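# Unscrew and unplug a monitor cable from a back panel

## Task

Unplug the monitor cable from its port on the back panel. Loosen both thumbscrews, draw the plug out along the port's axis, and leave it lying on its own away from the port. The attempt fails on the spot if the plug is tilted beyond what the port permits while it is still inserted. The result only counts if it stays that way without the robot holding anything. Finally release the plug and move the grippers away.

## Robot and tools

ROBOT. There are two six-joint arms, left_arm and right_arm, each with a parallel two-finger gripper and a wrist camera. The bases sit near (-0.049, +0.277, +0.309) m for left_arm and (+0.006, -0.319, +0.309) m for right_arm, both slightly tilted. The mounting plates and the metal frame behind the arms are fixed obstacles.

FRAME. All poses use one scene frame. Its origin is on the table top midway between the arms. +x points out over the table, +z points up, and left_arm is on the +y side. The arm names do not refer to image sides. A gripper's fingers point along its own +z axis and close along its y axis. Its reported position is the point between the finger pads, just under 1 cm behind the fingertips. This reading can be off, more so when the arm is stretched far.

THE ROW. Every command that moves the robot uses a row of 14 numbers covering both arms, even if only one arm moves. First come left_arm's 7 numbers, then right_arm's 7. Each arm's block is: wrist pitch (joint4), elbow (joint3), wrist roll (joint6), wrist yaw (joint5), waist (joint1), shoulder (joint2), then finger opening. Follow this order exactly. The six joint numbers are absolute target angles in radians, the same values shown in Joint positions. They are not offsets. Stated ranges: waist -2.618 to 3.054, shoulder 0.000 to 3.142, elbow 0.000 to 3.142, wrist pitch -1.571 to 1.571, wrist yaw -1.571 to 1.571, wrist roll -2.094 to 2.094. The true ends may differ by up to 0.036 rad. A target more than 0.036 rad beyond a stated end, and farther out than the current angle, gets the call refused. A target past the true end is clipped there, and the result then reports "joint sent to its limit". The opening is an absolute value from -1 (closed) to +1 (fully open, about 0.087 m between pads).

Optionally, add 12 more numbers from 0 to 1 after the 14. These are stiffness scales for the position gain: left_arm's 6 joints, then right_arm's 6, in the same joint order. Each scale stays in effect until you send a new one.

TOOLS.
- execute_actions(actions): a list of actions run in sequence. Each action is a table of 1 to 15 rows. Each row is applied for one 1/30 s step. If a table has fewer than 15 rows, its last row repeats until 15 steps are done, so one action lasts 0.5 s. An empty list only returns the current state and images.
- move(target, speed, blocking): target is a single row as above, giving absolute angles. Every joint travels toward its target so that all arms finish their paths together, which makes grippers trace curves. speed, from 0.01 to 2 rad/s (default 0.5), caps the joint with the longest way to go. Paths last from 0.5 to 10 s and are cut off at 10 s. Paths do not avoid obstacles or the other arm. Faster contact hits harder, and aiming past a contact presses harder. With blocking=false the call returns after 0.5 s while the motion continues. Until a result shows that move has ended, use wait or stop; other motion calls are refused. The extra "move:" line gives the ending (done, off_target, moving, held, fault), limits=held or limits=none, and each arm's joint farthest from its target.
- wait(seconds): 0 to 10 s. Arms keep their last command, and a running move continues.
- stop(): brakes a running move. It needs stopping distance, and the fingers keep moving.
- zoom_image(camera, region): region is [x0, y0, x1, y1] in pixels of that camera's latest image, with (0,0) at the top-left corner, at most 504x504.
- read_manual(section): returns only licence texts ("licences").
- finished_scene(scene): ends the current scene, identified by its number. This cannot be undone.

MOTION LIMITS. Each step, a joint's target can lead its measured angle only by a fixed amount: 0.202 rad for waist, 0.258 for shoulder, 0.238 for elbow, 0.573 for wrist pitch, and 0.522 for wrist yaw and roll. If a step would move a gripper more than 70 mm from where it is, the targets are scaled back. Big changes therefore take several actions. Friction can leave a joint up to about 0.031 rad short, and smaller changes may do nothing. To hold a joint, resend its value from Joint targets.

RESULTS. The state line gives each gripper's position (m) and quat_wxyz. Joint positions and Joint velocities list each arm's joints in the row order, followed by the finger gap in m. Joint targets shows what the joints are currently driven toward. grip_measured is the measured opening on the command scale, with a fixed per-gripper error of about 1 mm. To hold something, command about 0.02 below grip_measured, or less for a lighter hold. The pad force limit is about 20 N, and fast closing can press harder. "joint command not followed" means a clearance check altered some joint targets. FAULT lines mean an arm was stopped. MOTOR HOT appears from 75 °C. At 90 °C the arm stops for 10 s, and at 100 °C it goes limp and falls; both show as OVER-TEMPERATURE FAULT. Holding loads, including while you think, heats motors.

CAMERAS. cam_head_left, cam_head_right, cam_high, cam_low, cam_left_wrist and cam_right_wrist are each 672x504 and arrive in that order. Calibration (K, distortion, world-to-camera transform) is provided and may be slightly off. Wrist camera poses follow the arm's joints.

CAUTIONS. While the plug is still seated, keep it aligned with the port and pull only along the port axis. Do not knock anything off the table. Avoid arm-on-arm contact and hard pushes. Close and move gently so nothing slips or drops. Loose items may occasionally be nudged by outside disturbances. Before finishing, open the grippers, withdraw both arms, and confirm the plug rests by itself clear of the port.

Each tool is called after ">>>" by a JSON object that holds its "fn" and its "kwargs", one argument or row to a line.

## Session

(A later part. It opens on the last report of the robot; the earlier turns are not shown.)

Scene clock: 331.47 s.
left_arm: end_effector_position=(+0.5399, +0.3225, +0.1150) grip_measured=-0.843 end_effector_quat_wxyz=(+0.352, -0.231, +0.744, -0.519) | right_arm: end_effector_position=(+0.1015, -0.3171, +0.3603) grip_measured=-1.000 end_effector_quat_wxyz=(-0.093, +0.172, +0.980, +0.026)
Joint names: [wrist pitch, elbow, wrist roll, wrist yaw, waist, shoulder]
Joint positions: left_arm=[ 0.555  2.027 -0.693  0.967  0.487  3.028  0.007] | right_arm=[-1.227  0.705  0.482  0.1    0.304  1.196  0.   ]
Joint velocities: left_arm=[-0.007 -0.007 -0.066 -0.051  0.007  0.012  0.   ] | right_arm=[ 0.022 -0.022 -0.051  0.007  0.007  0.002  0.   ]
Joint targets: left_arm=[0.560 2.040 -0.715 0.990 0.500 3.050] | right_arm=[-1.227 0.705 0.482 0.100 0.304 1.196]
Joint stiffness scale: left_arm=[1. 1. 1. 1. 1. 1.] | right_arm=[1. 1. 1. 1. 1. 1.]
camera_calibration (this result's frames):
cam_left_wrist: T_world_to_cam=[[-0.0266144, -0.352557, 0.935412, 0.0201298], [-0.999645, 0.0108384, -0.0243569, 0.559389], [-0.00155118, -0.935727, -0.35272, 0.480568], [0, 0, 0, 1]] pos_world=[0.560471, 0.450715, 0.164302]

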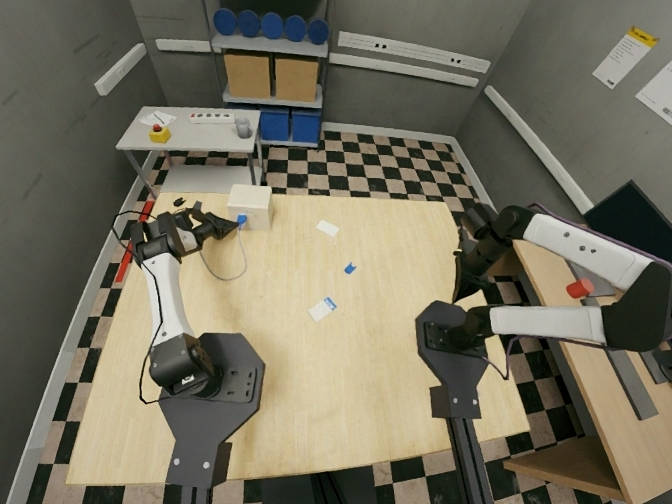

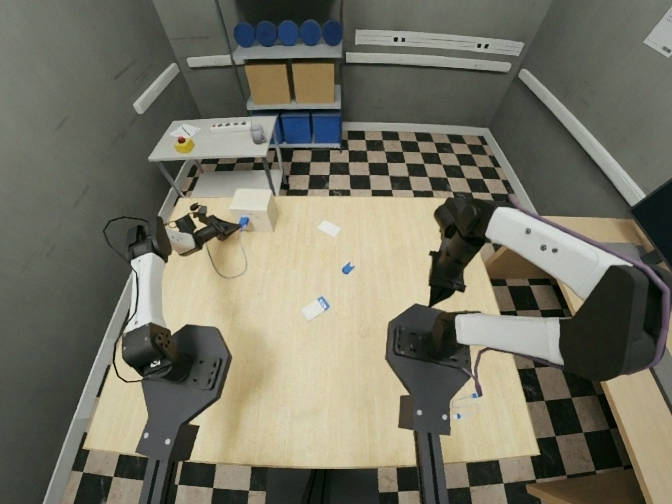

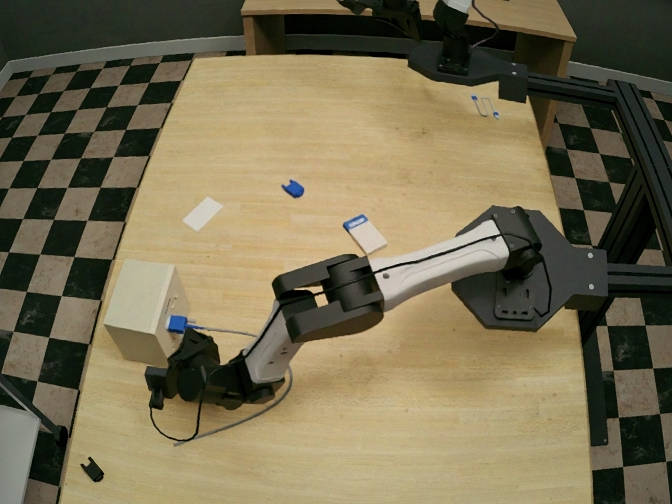

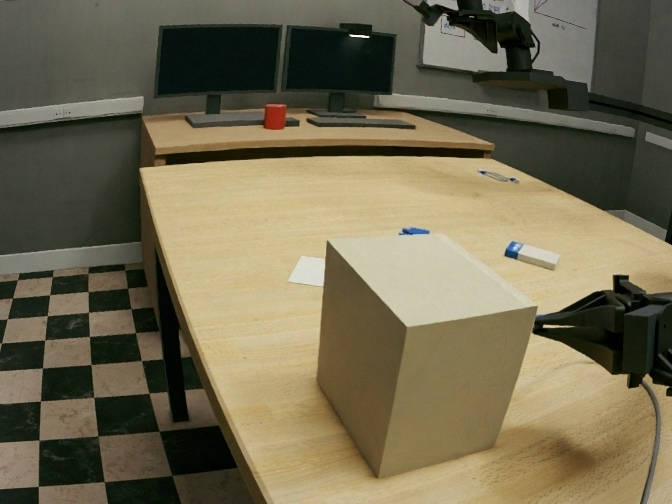

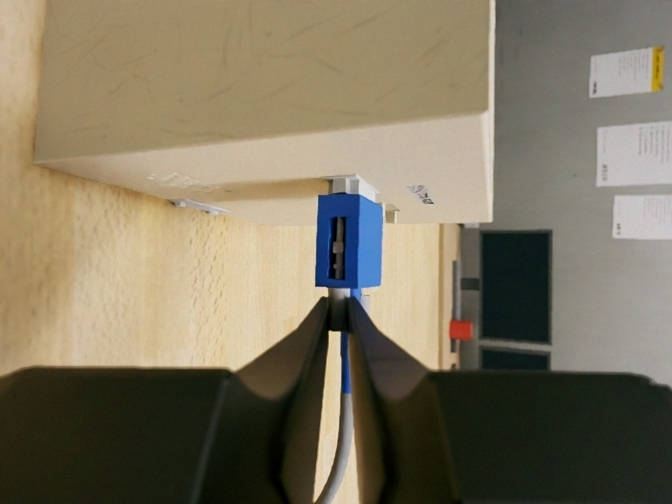

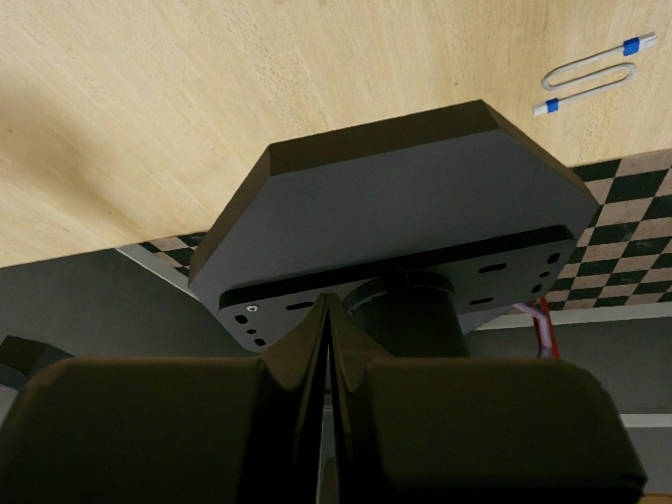

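>>> {"fn": "move", "kwargs": {
  "target": [0.406,1.932,-0.484,0.865,0.460,2.933,-0.6,-1.227,0.705,0.482,0.1,0.304,1.196,-1],
  "speed": 0.3
}}

>>> {"fn": "move", "kwargs": {
  "target": [0.315,1.864,-0.313,0.735,0.428,2.849,-0.5,-1.227,0.705,0.482,0.1,0.304,1.196,-1],
  "speed": 0.3
}}

>>> {"fn": "zoom_image", "kwargs": {
  "camera": "cam_left_wrist",
  "region": [290, 230, 420, 350]
}}

Scene clock: 333.90 s.
left_arm: end_effector_position=(+0.5376, +0.3213, +0.1142) grip_measured=-0.600 end_effector_quat_wxyz=(+0.361, -0.197, +0.785, -0.463) | right_arm: end_effector_position=(+0.1015, -0.3171, +0.3603) grip_measured=-1.000 end_effector_quat_wxyz=(-0.093, +0.172, +0.980, +0.026)
Joint names: [wrist pitch, elbow, wrist roll, wrist yaw, waist, shoulder]
Joint positions: left_arm=[ 0.43   1.952 -0.492  0.883  0.467  2.94   0.017] | right_arm=[-1.227  0.705  0.482  0.1    0.304  1.196  0.   ]
Joint velocities: left_arm=[ 0.037  0.002 -0.095  0.022 -0.017 -0.007 -0.   ] | right_arm=[-0.022  0.012  0.007  0.022  0.007  0.012  0.   ]
Joint targets: left_arm=[0.406 1.932 -0.484 0.865 0.460 2.933] | right_arm=[-1.227 0.705 0.482 0.100 0.304 1.196]
Joint stiffness scale: left_arm=[1. 1. 1. 1. 1. 1.] | right_arm=[1. 1. 1. 1. 1. 1.]
move: off_target (left_arm); limits=none; left_arm: farthest joint: the wrist pitch, 0.024 radians from its target (0.152 radians at the start); right_arm: farthest joint: the waist, 0.000 radians from its target (0.000 radians at the start)
camera_calibration (this result's frames):
cam_left_wrist: T_world_to_cam=[[-0.0299429, -0.490646, 0.870844, 0.07392], [-0.999292, 0.0345609, -0.0148873, 0.548209], [-0.0227927, -0.870673, -0.491333, 0.485499], [0, 0, 0, 1]] pos_world=[0.5611, 0.440033, 0.182331]

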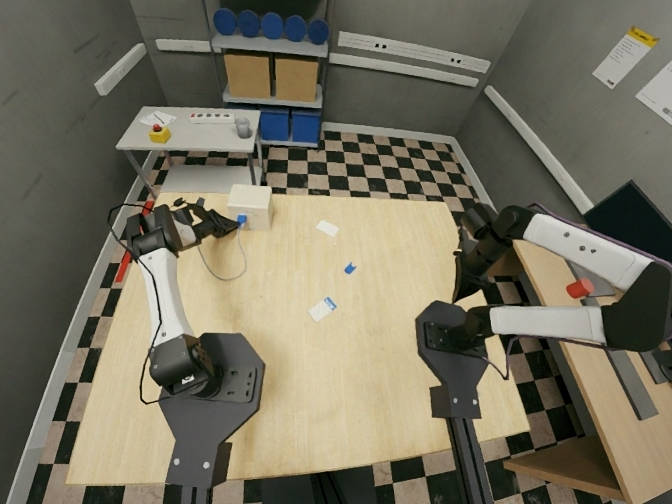

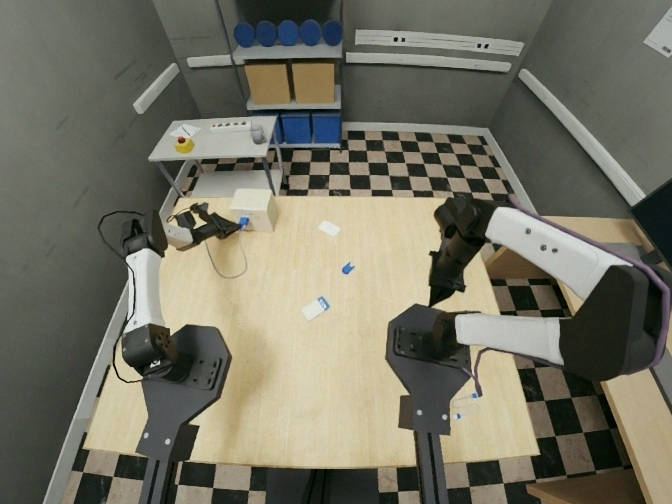

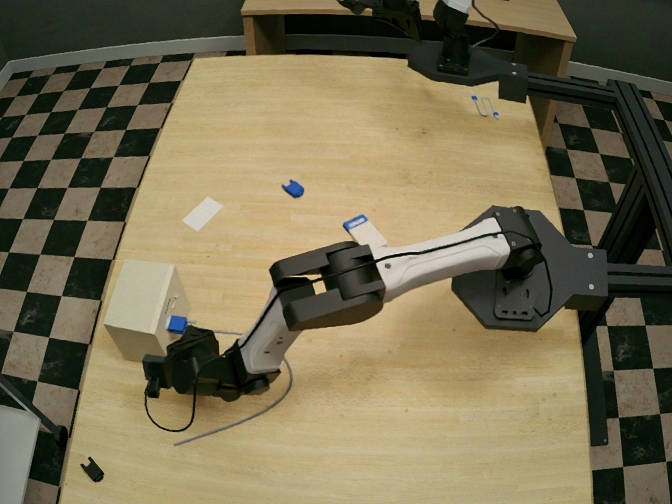

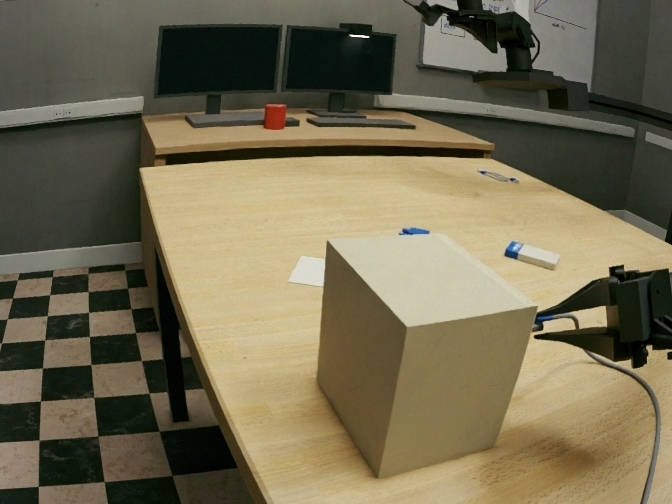

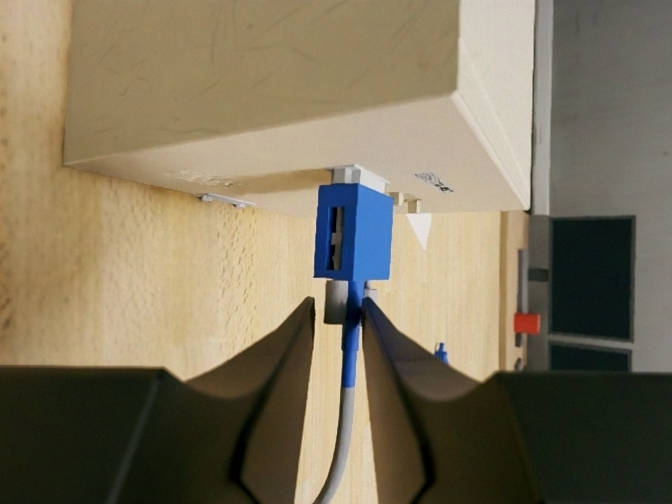

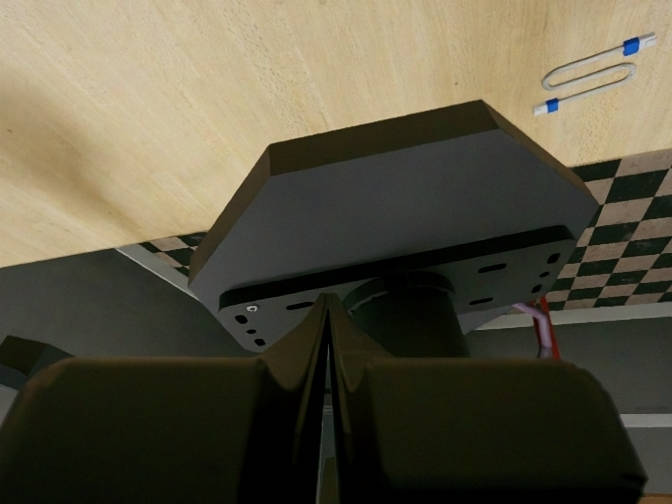

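Scene clock: 335.10 s.
left_arm: end_effector_position=(+0.5373, +0.3195, +0.1131) grip_measured=-0.500 end_effector_quat_wxyz=(+0.369, -0.163, +0.826, -0.394) | right_arm: end_effector_position=(+0.1015, -0.3171, +0.3603) grip_measured=-1.000 end_effector_quat_wxyz=(-0.093, +0.172, +0.980, +0.026)
Joint names: [wrist pitch, elbow, wrist roll, wrist yaw, waist, shoulder]
Joint positions: left_arm=[ 0.337  1.884 -0.32   0.753  0.434  2.857  0.022] | right_arm=[-1.227  0.705  0.482  0.1    0.304  1.196  0.   ]
Joint velocities: left_arm=[-0.037  0.002  0.051  0.037 -0.017 -0.012 -0.   ] | right_arm=[ 0.007  0.017 -0.066 -0.037 -0.002 -0.007  0.   ]
Joint targets: left_arm=[0.315 1.864 -0.313 0.735 0.428 2.849] | right_arm=[-1.227 0.705 0.482 0.100 0.304 1.196]
Joint stiffness scale: left_arm=[1. 1. 1. 1. 1. 1.] | right_arm=[1. 1. 1. 1. 1. 1.]
move: off_target (left_arm); limits=none; left_arm: farthest joint: the wrist pitch, 0.022 radians from its target (0.115 radians at the start); right_arm: farthest joint: the waist, 0.000 radians from its target (0.000 radians at the start)
camera_calibration (this result's frames):
cam_left_wrist: T_world_to_cam=[[-0.0253029, -0.634634, 0.772399, 0.128633], [-0.998866, 0.0472128, 0.0060702, 0.541307], [-0.0403195, -0.77137, -0.635109, 0.47741], [0, 0, 0, 1]] pos_world=[0.563197, 0.424338, 0.200565]

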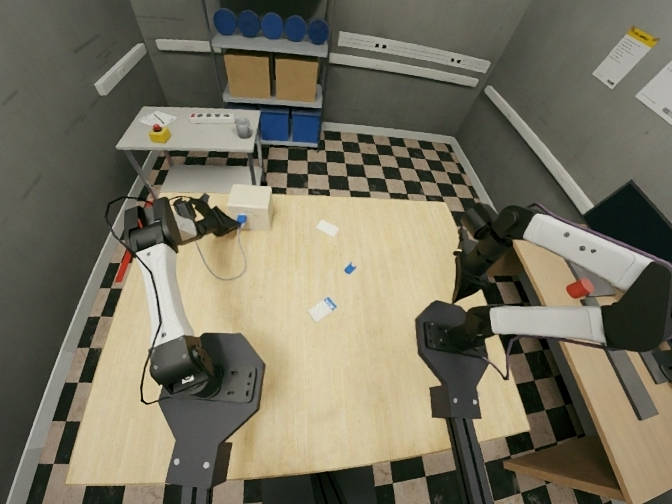

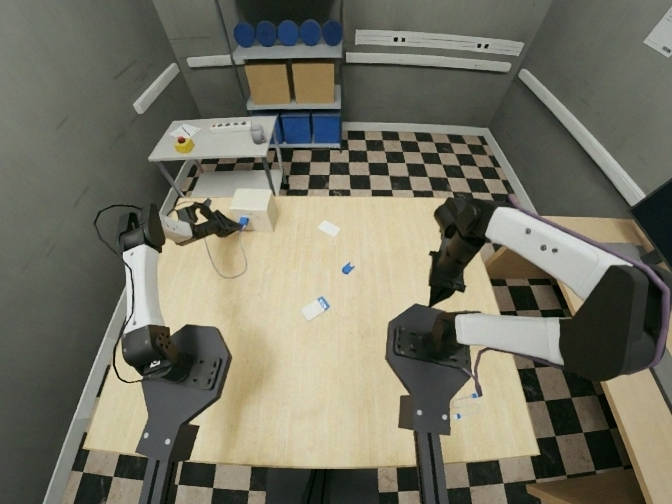

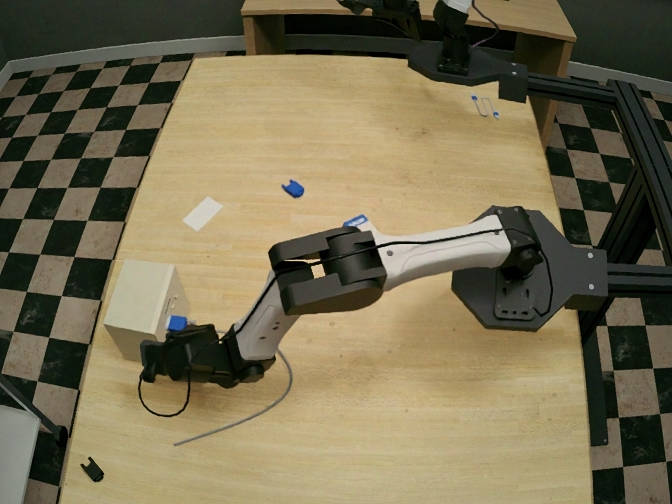

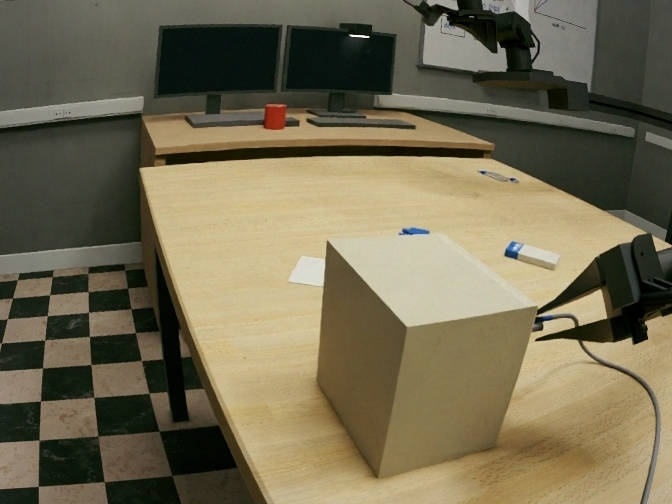

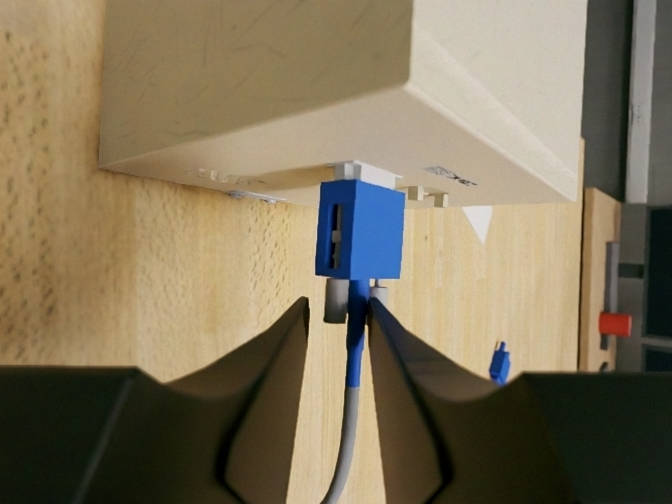

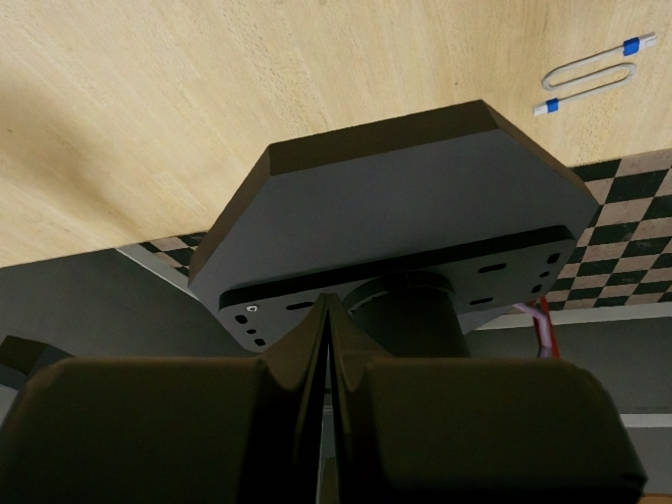

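Region (290, 230, 420, 350) of cam_left_wrist's 672x504 image, scaled by 3.877, with more detail than that image has; it fills the top 465 rows of this view, and the rest is white.

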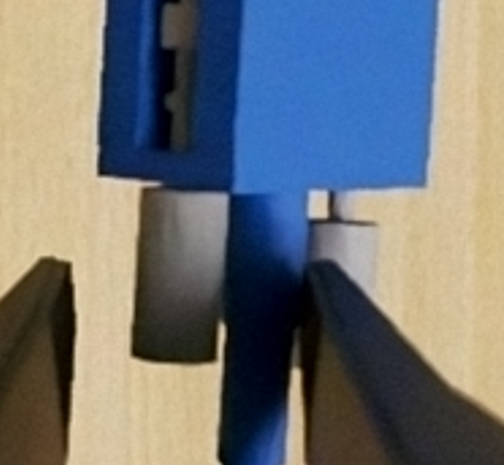

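>>> {"fn": "move", "kwargs": {
  "target": [0.348,1.90,-0.32,0.735,0.447,2.845,-0.55,-1.227,0.705,0.482,0.1,0.304,1.196,-1],
  "speed": 0.1
}}

Scene clock: 336.17 s.
left_arm: end_effector_position=(+0.5375, +0.3194, +0.1135) grip_measured=-0.550 end_effector_quat_wxyz=(+0.370, -0.162, +0.826, -0.394) | right_arm: end_effector_position=(+0.1015, -0.3171, +0.3603) grip_measured=-1.000 end_effector_quat_wxyz=(-0.093, +0.172, +0.980, +0.026)
Joint names: [wrist pitch, elbow, wrist roll, wrist yaw, waist, shoulder]
Joint positions: left_arm=[ 0.339  1.884 -0.32   0.755  0.434  2.857  0.02 ] | right_arm=[-1.227  0.705  0.482  0.1    0.304  1.196  0.   ]
Joint velocities: left_arm=[ 0.007  0.012 -0.007 -0.007 -0.022  0.007 -0.001] | right_arm=[-0.066  0.012 -0.022 -0.081  0.002  0.002  0.   ]
Joint targets: left_arm=[0.348 1.900 -0.320 0.735 0.447 2.845] | right_arm=[-1.227 0.705 0.482 0.100 0.304 1.196]
Joint stiffness scale: left_arm=[1. 1. 1. 1. 1. 1.] | right_arm=[1. 1. 1. 1. 1. 1.]
move: done; limits=none; left_arm: farthest joint: the wrist yaw, 0.020 radians from its target (0.018 radians at the start); right_arm: farthest joint: the waist, 0.000 radians from its target (0.000 radians at the start)
camera_calibration (this result's frames):
cam_left_wrist: T_world_to_cam=[[-0.0281012, -0.634379, 0.772512, 0.129675], [-0.99882, 0.0484439, 0.0034481, 0.541378], [-0.0396109, -0.771503, -0.634991, 0.477237], [0, 0, 0, 1]] pos_world=[0.563287, 0.424226, 0.200999]

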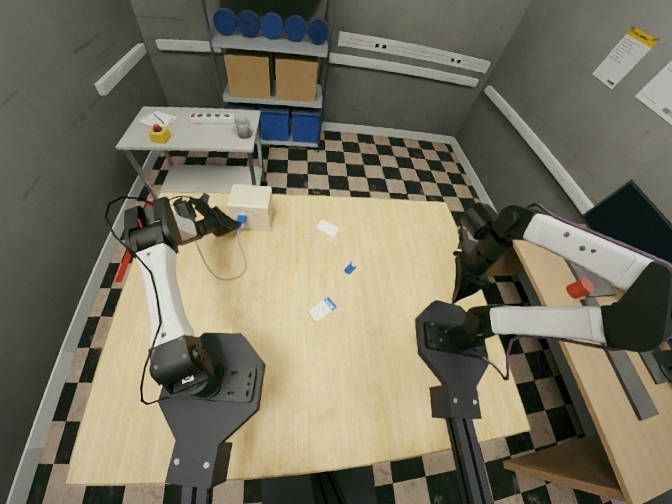

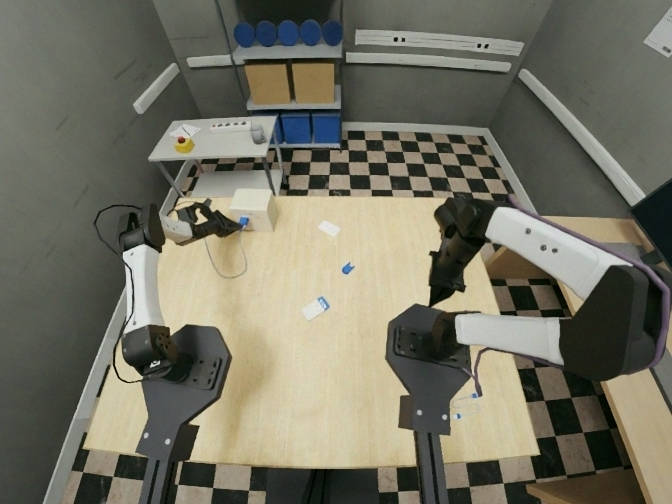

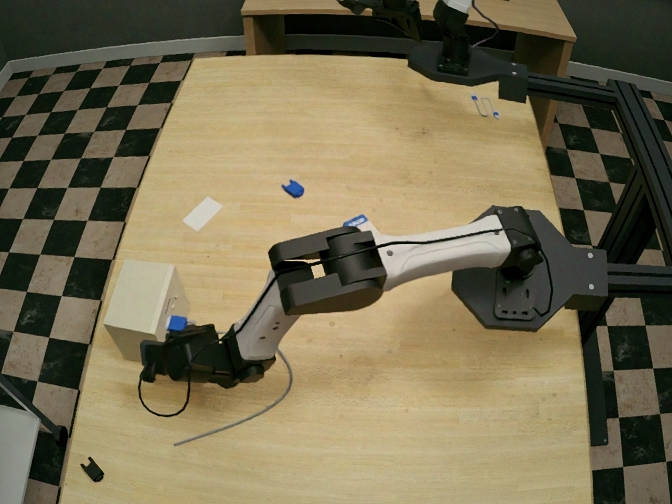

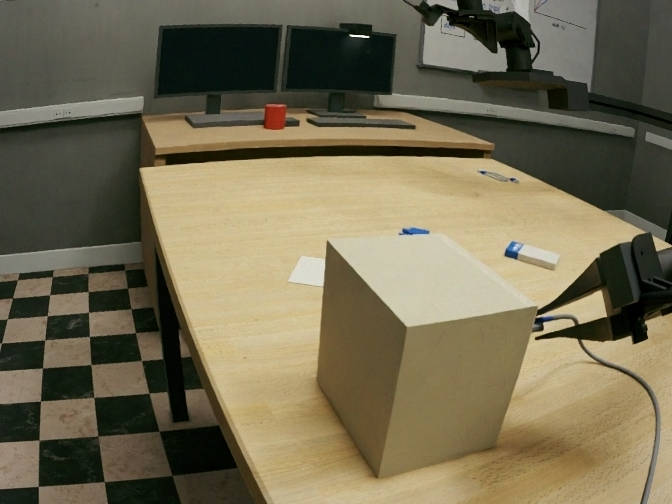

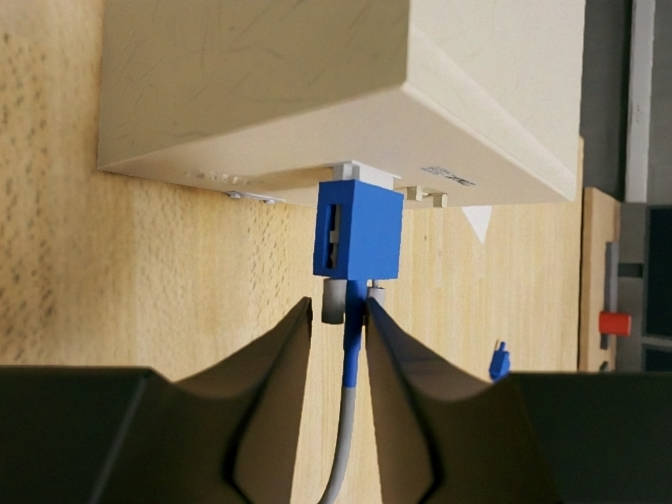

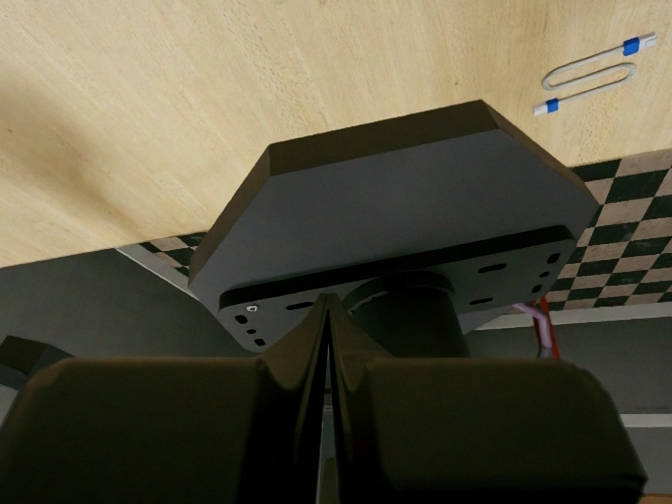

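>>> {"fn": "move", "kwargs": {
  "target": [0.435,1.968,-0.505,0.89,0.486,2.945,-0.45,-1.227,0.705,0.482,0.1,0.304,1.196,-1],
  "speed": 0.2
}}

>>> {"fn": "zoom_image", "kwargs": {
  "camera": "cam_left_wrist",
  "region": [290, 200, 420, 350]
}}

Scene clock: 337.93 s.
left_arm: end_effector_position=(+0.5408, +0.3302, +0.1204) grip_measured=-0.450 end_effector_quat_wxyz=(+0.368, -0.201, +0.783, -0.460) | right_arm: end_effector_position=(+0.1015, -0.3171, +0.3603) grip_measured=-1.000 end_effector_quat_wxyz=(-0.093, +0.172, +0.980, +0.026)
Joint names: [wrist pitch, elbow, wrist roll, wrist yaw, waist, shoulder]
Joint positions: left_arm=[ 0.429  1.953 -0.497  0.88   0.478  2.925  0.024] | right_arm=[-1.227  0.705  0.482  0.1    0.304  1.196  0.   ]
Joint velocities: left_arm=[ 0.007  0.017  0.022 -0.022  0.002 -0.017  0.   ] | right_arm=[-0.007 -0.012 -0.051 -0.037  0.012  0.022  0.   ]
Joint targets: left_arm=[0.435 1.968 -0.505 0.890 0.486 2.945] | right_arm=[-1.227 0.705 0.482 0.100 0.304 1.196]
Joint stiffness scale: left_arm=[1. 1. 1. 1. 1. 1.] | right_arm=[1. 1. 1. 1. 1. 1.]
move: done; limits=none; left_arm: farthest joint: the shoulder, 0.020 radians from its target (0.088 radians at the start); right_arm: farthest joint: the waist, 0.000 radians from its target (0.000 radians at the start)
camera_calibration (this result's frames):
cam_left_wrist: T_world_to_cam=[[-0.0279448, -0.493943, 0.869045, 0.073167], [-0.999592, 0.0189583, -0.0213673, 0.557292], [-0.00592134, -0.869287, -0.494271, 0.487213], [0, 0, 0, 1]] pos_world=[0.561995, 0.449104, 0.189138]

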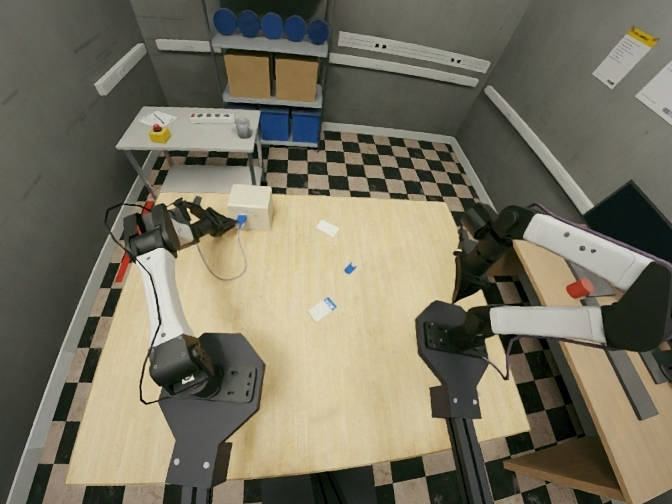

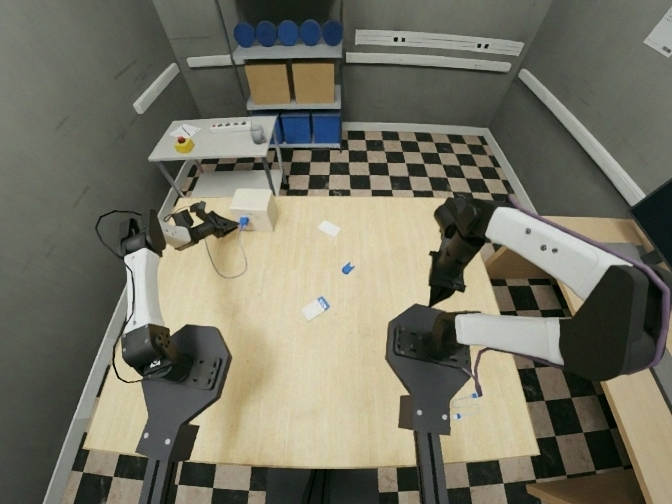

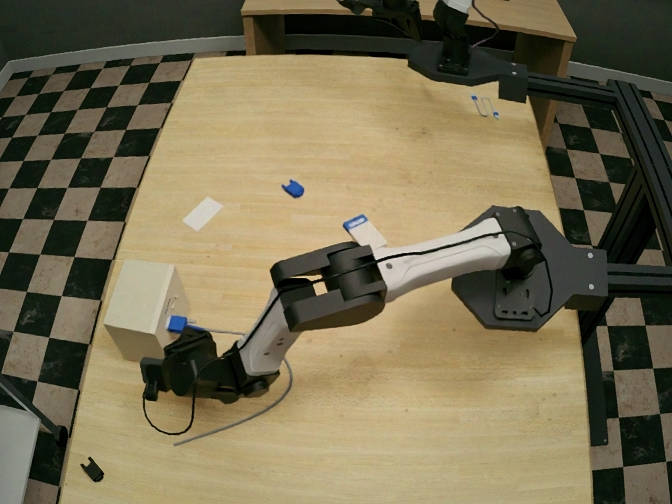

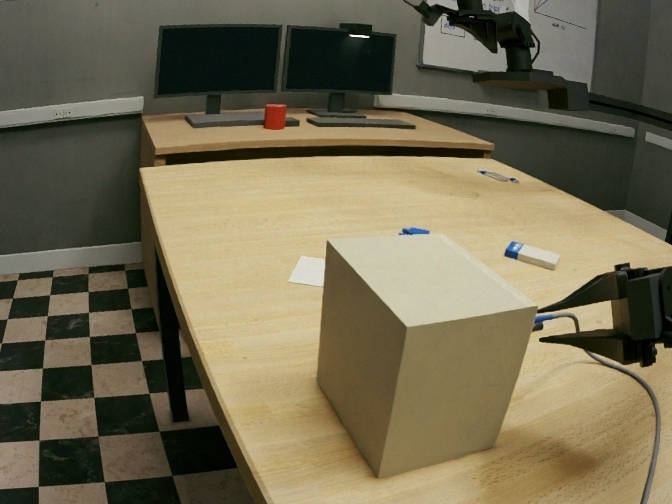

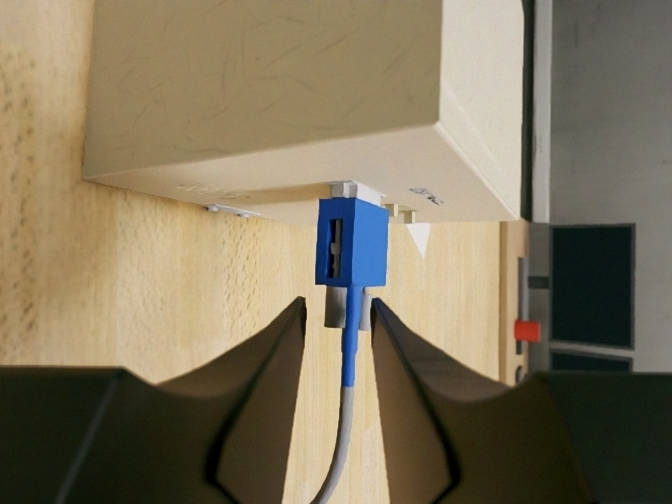

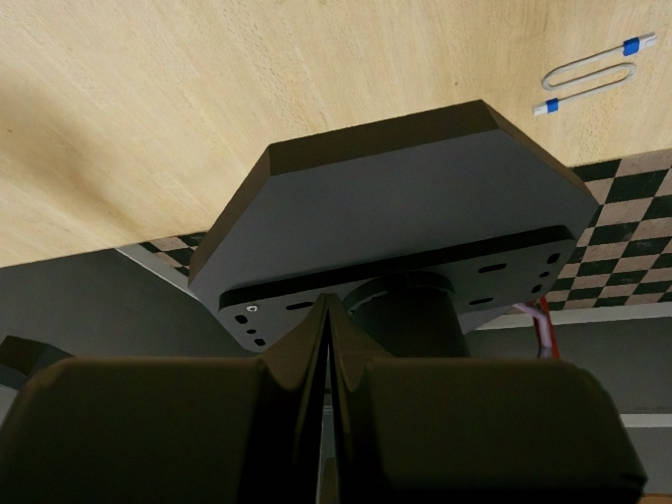

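Region (290, 200, 420, 350) of cam_left_wrist's 672x504 image, scaled by 3.360, with more detail than that image has; it fills the left 437 columns of this view, and the rest is white.

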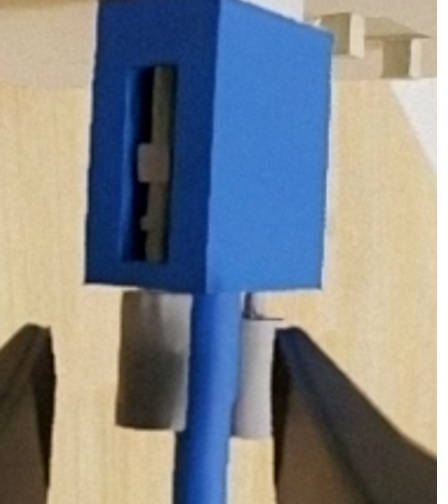

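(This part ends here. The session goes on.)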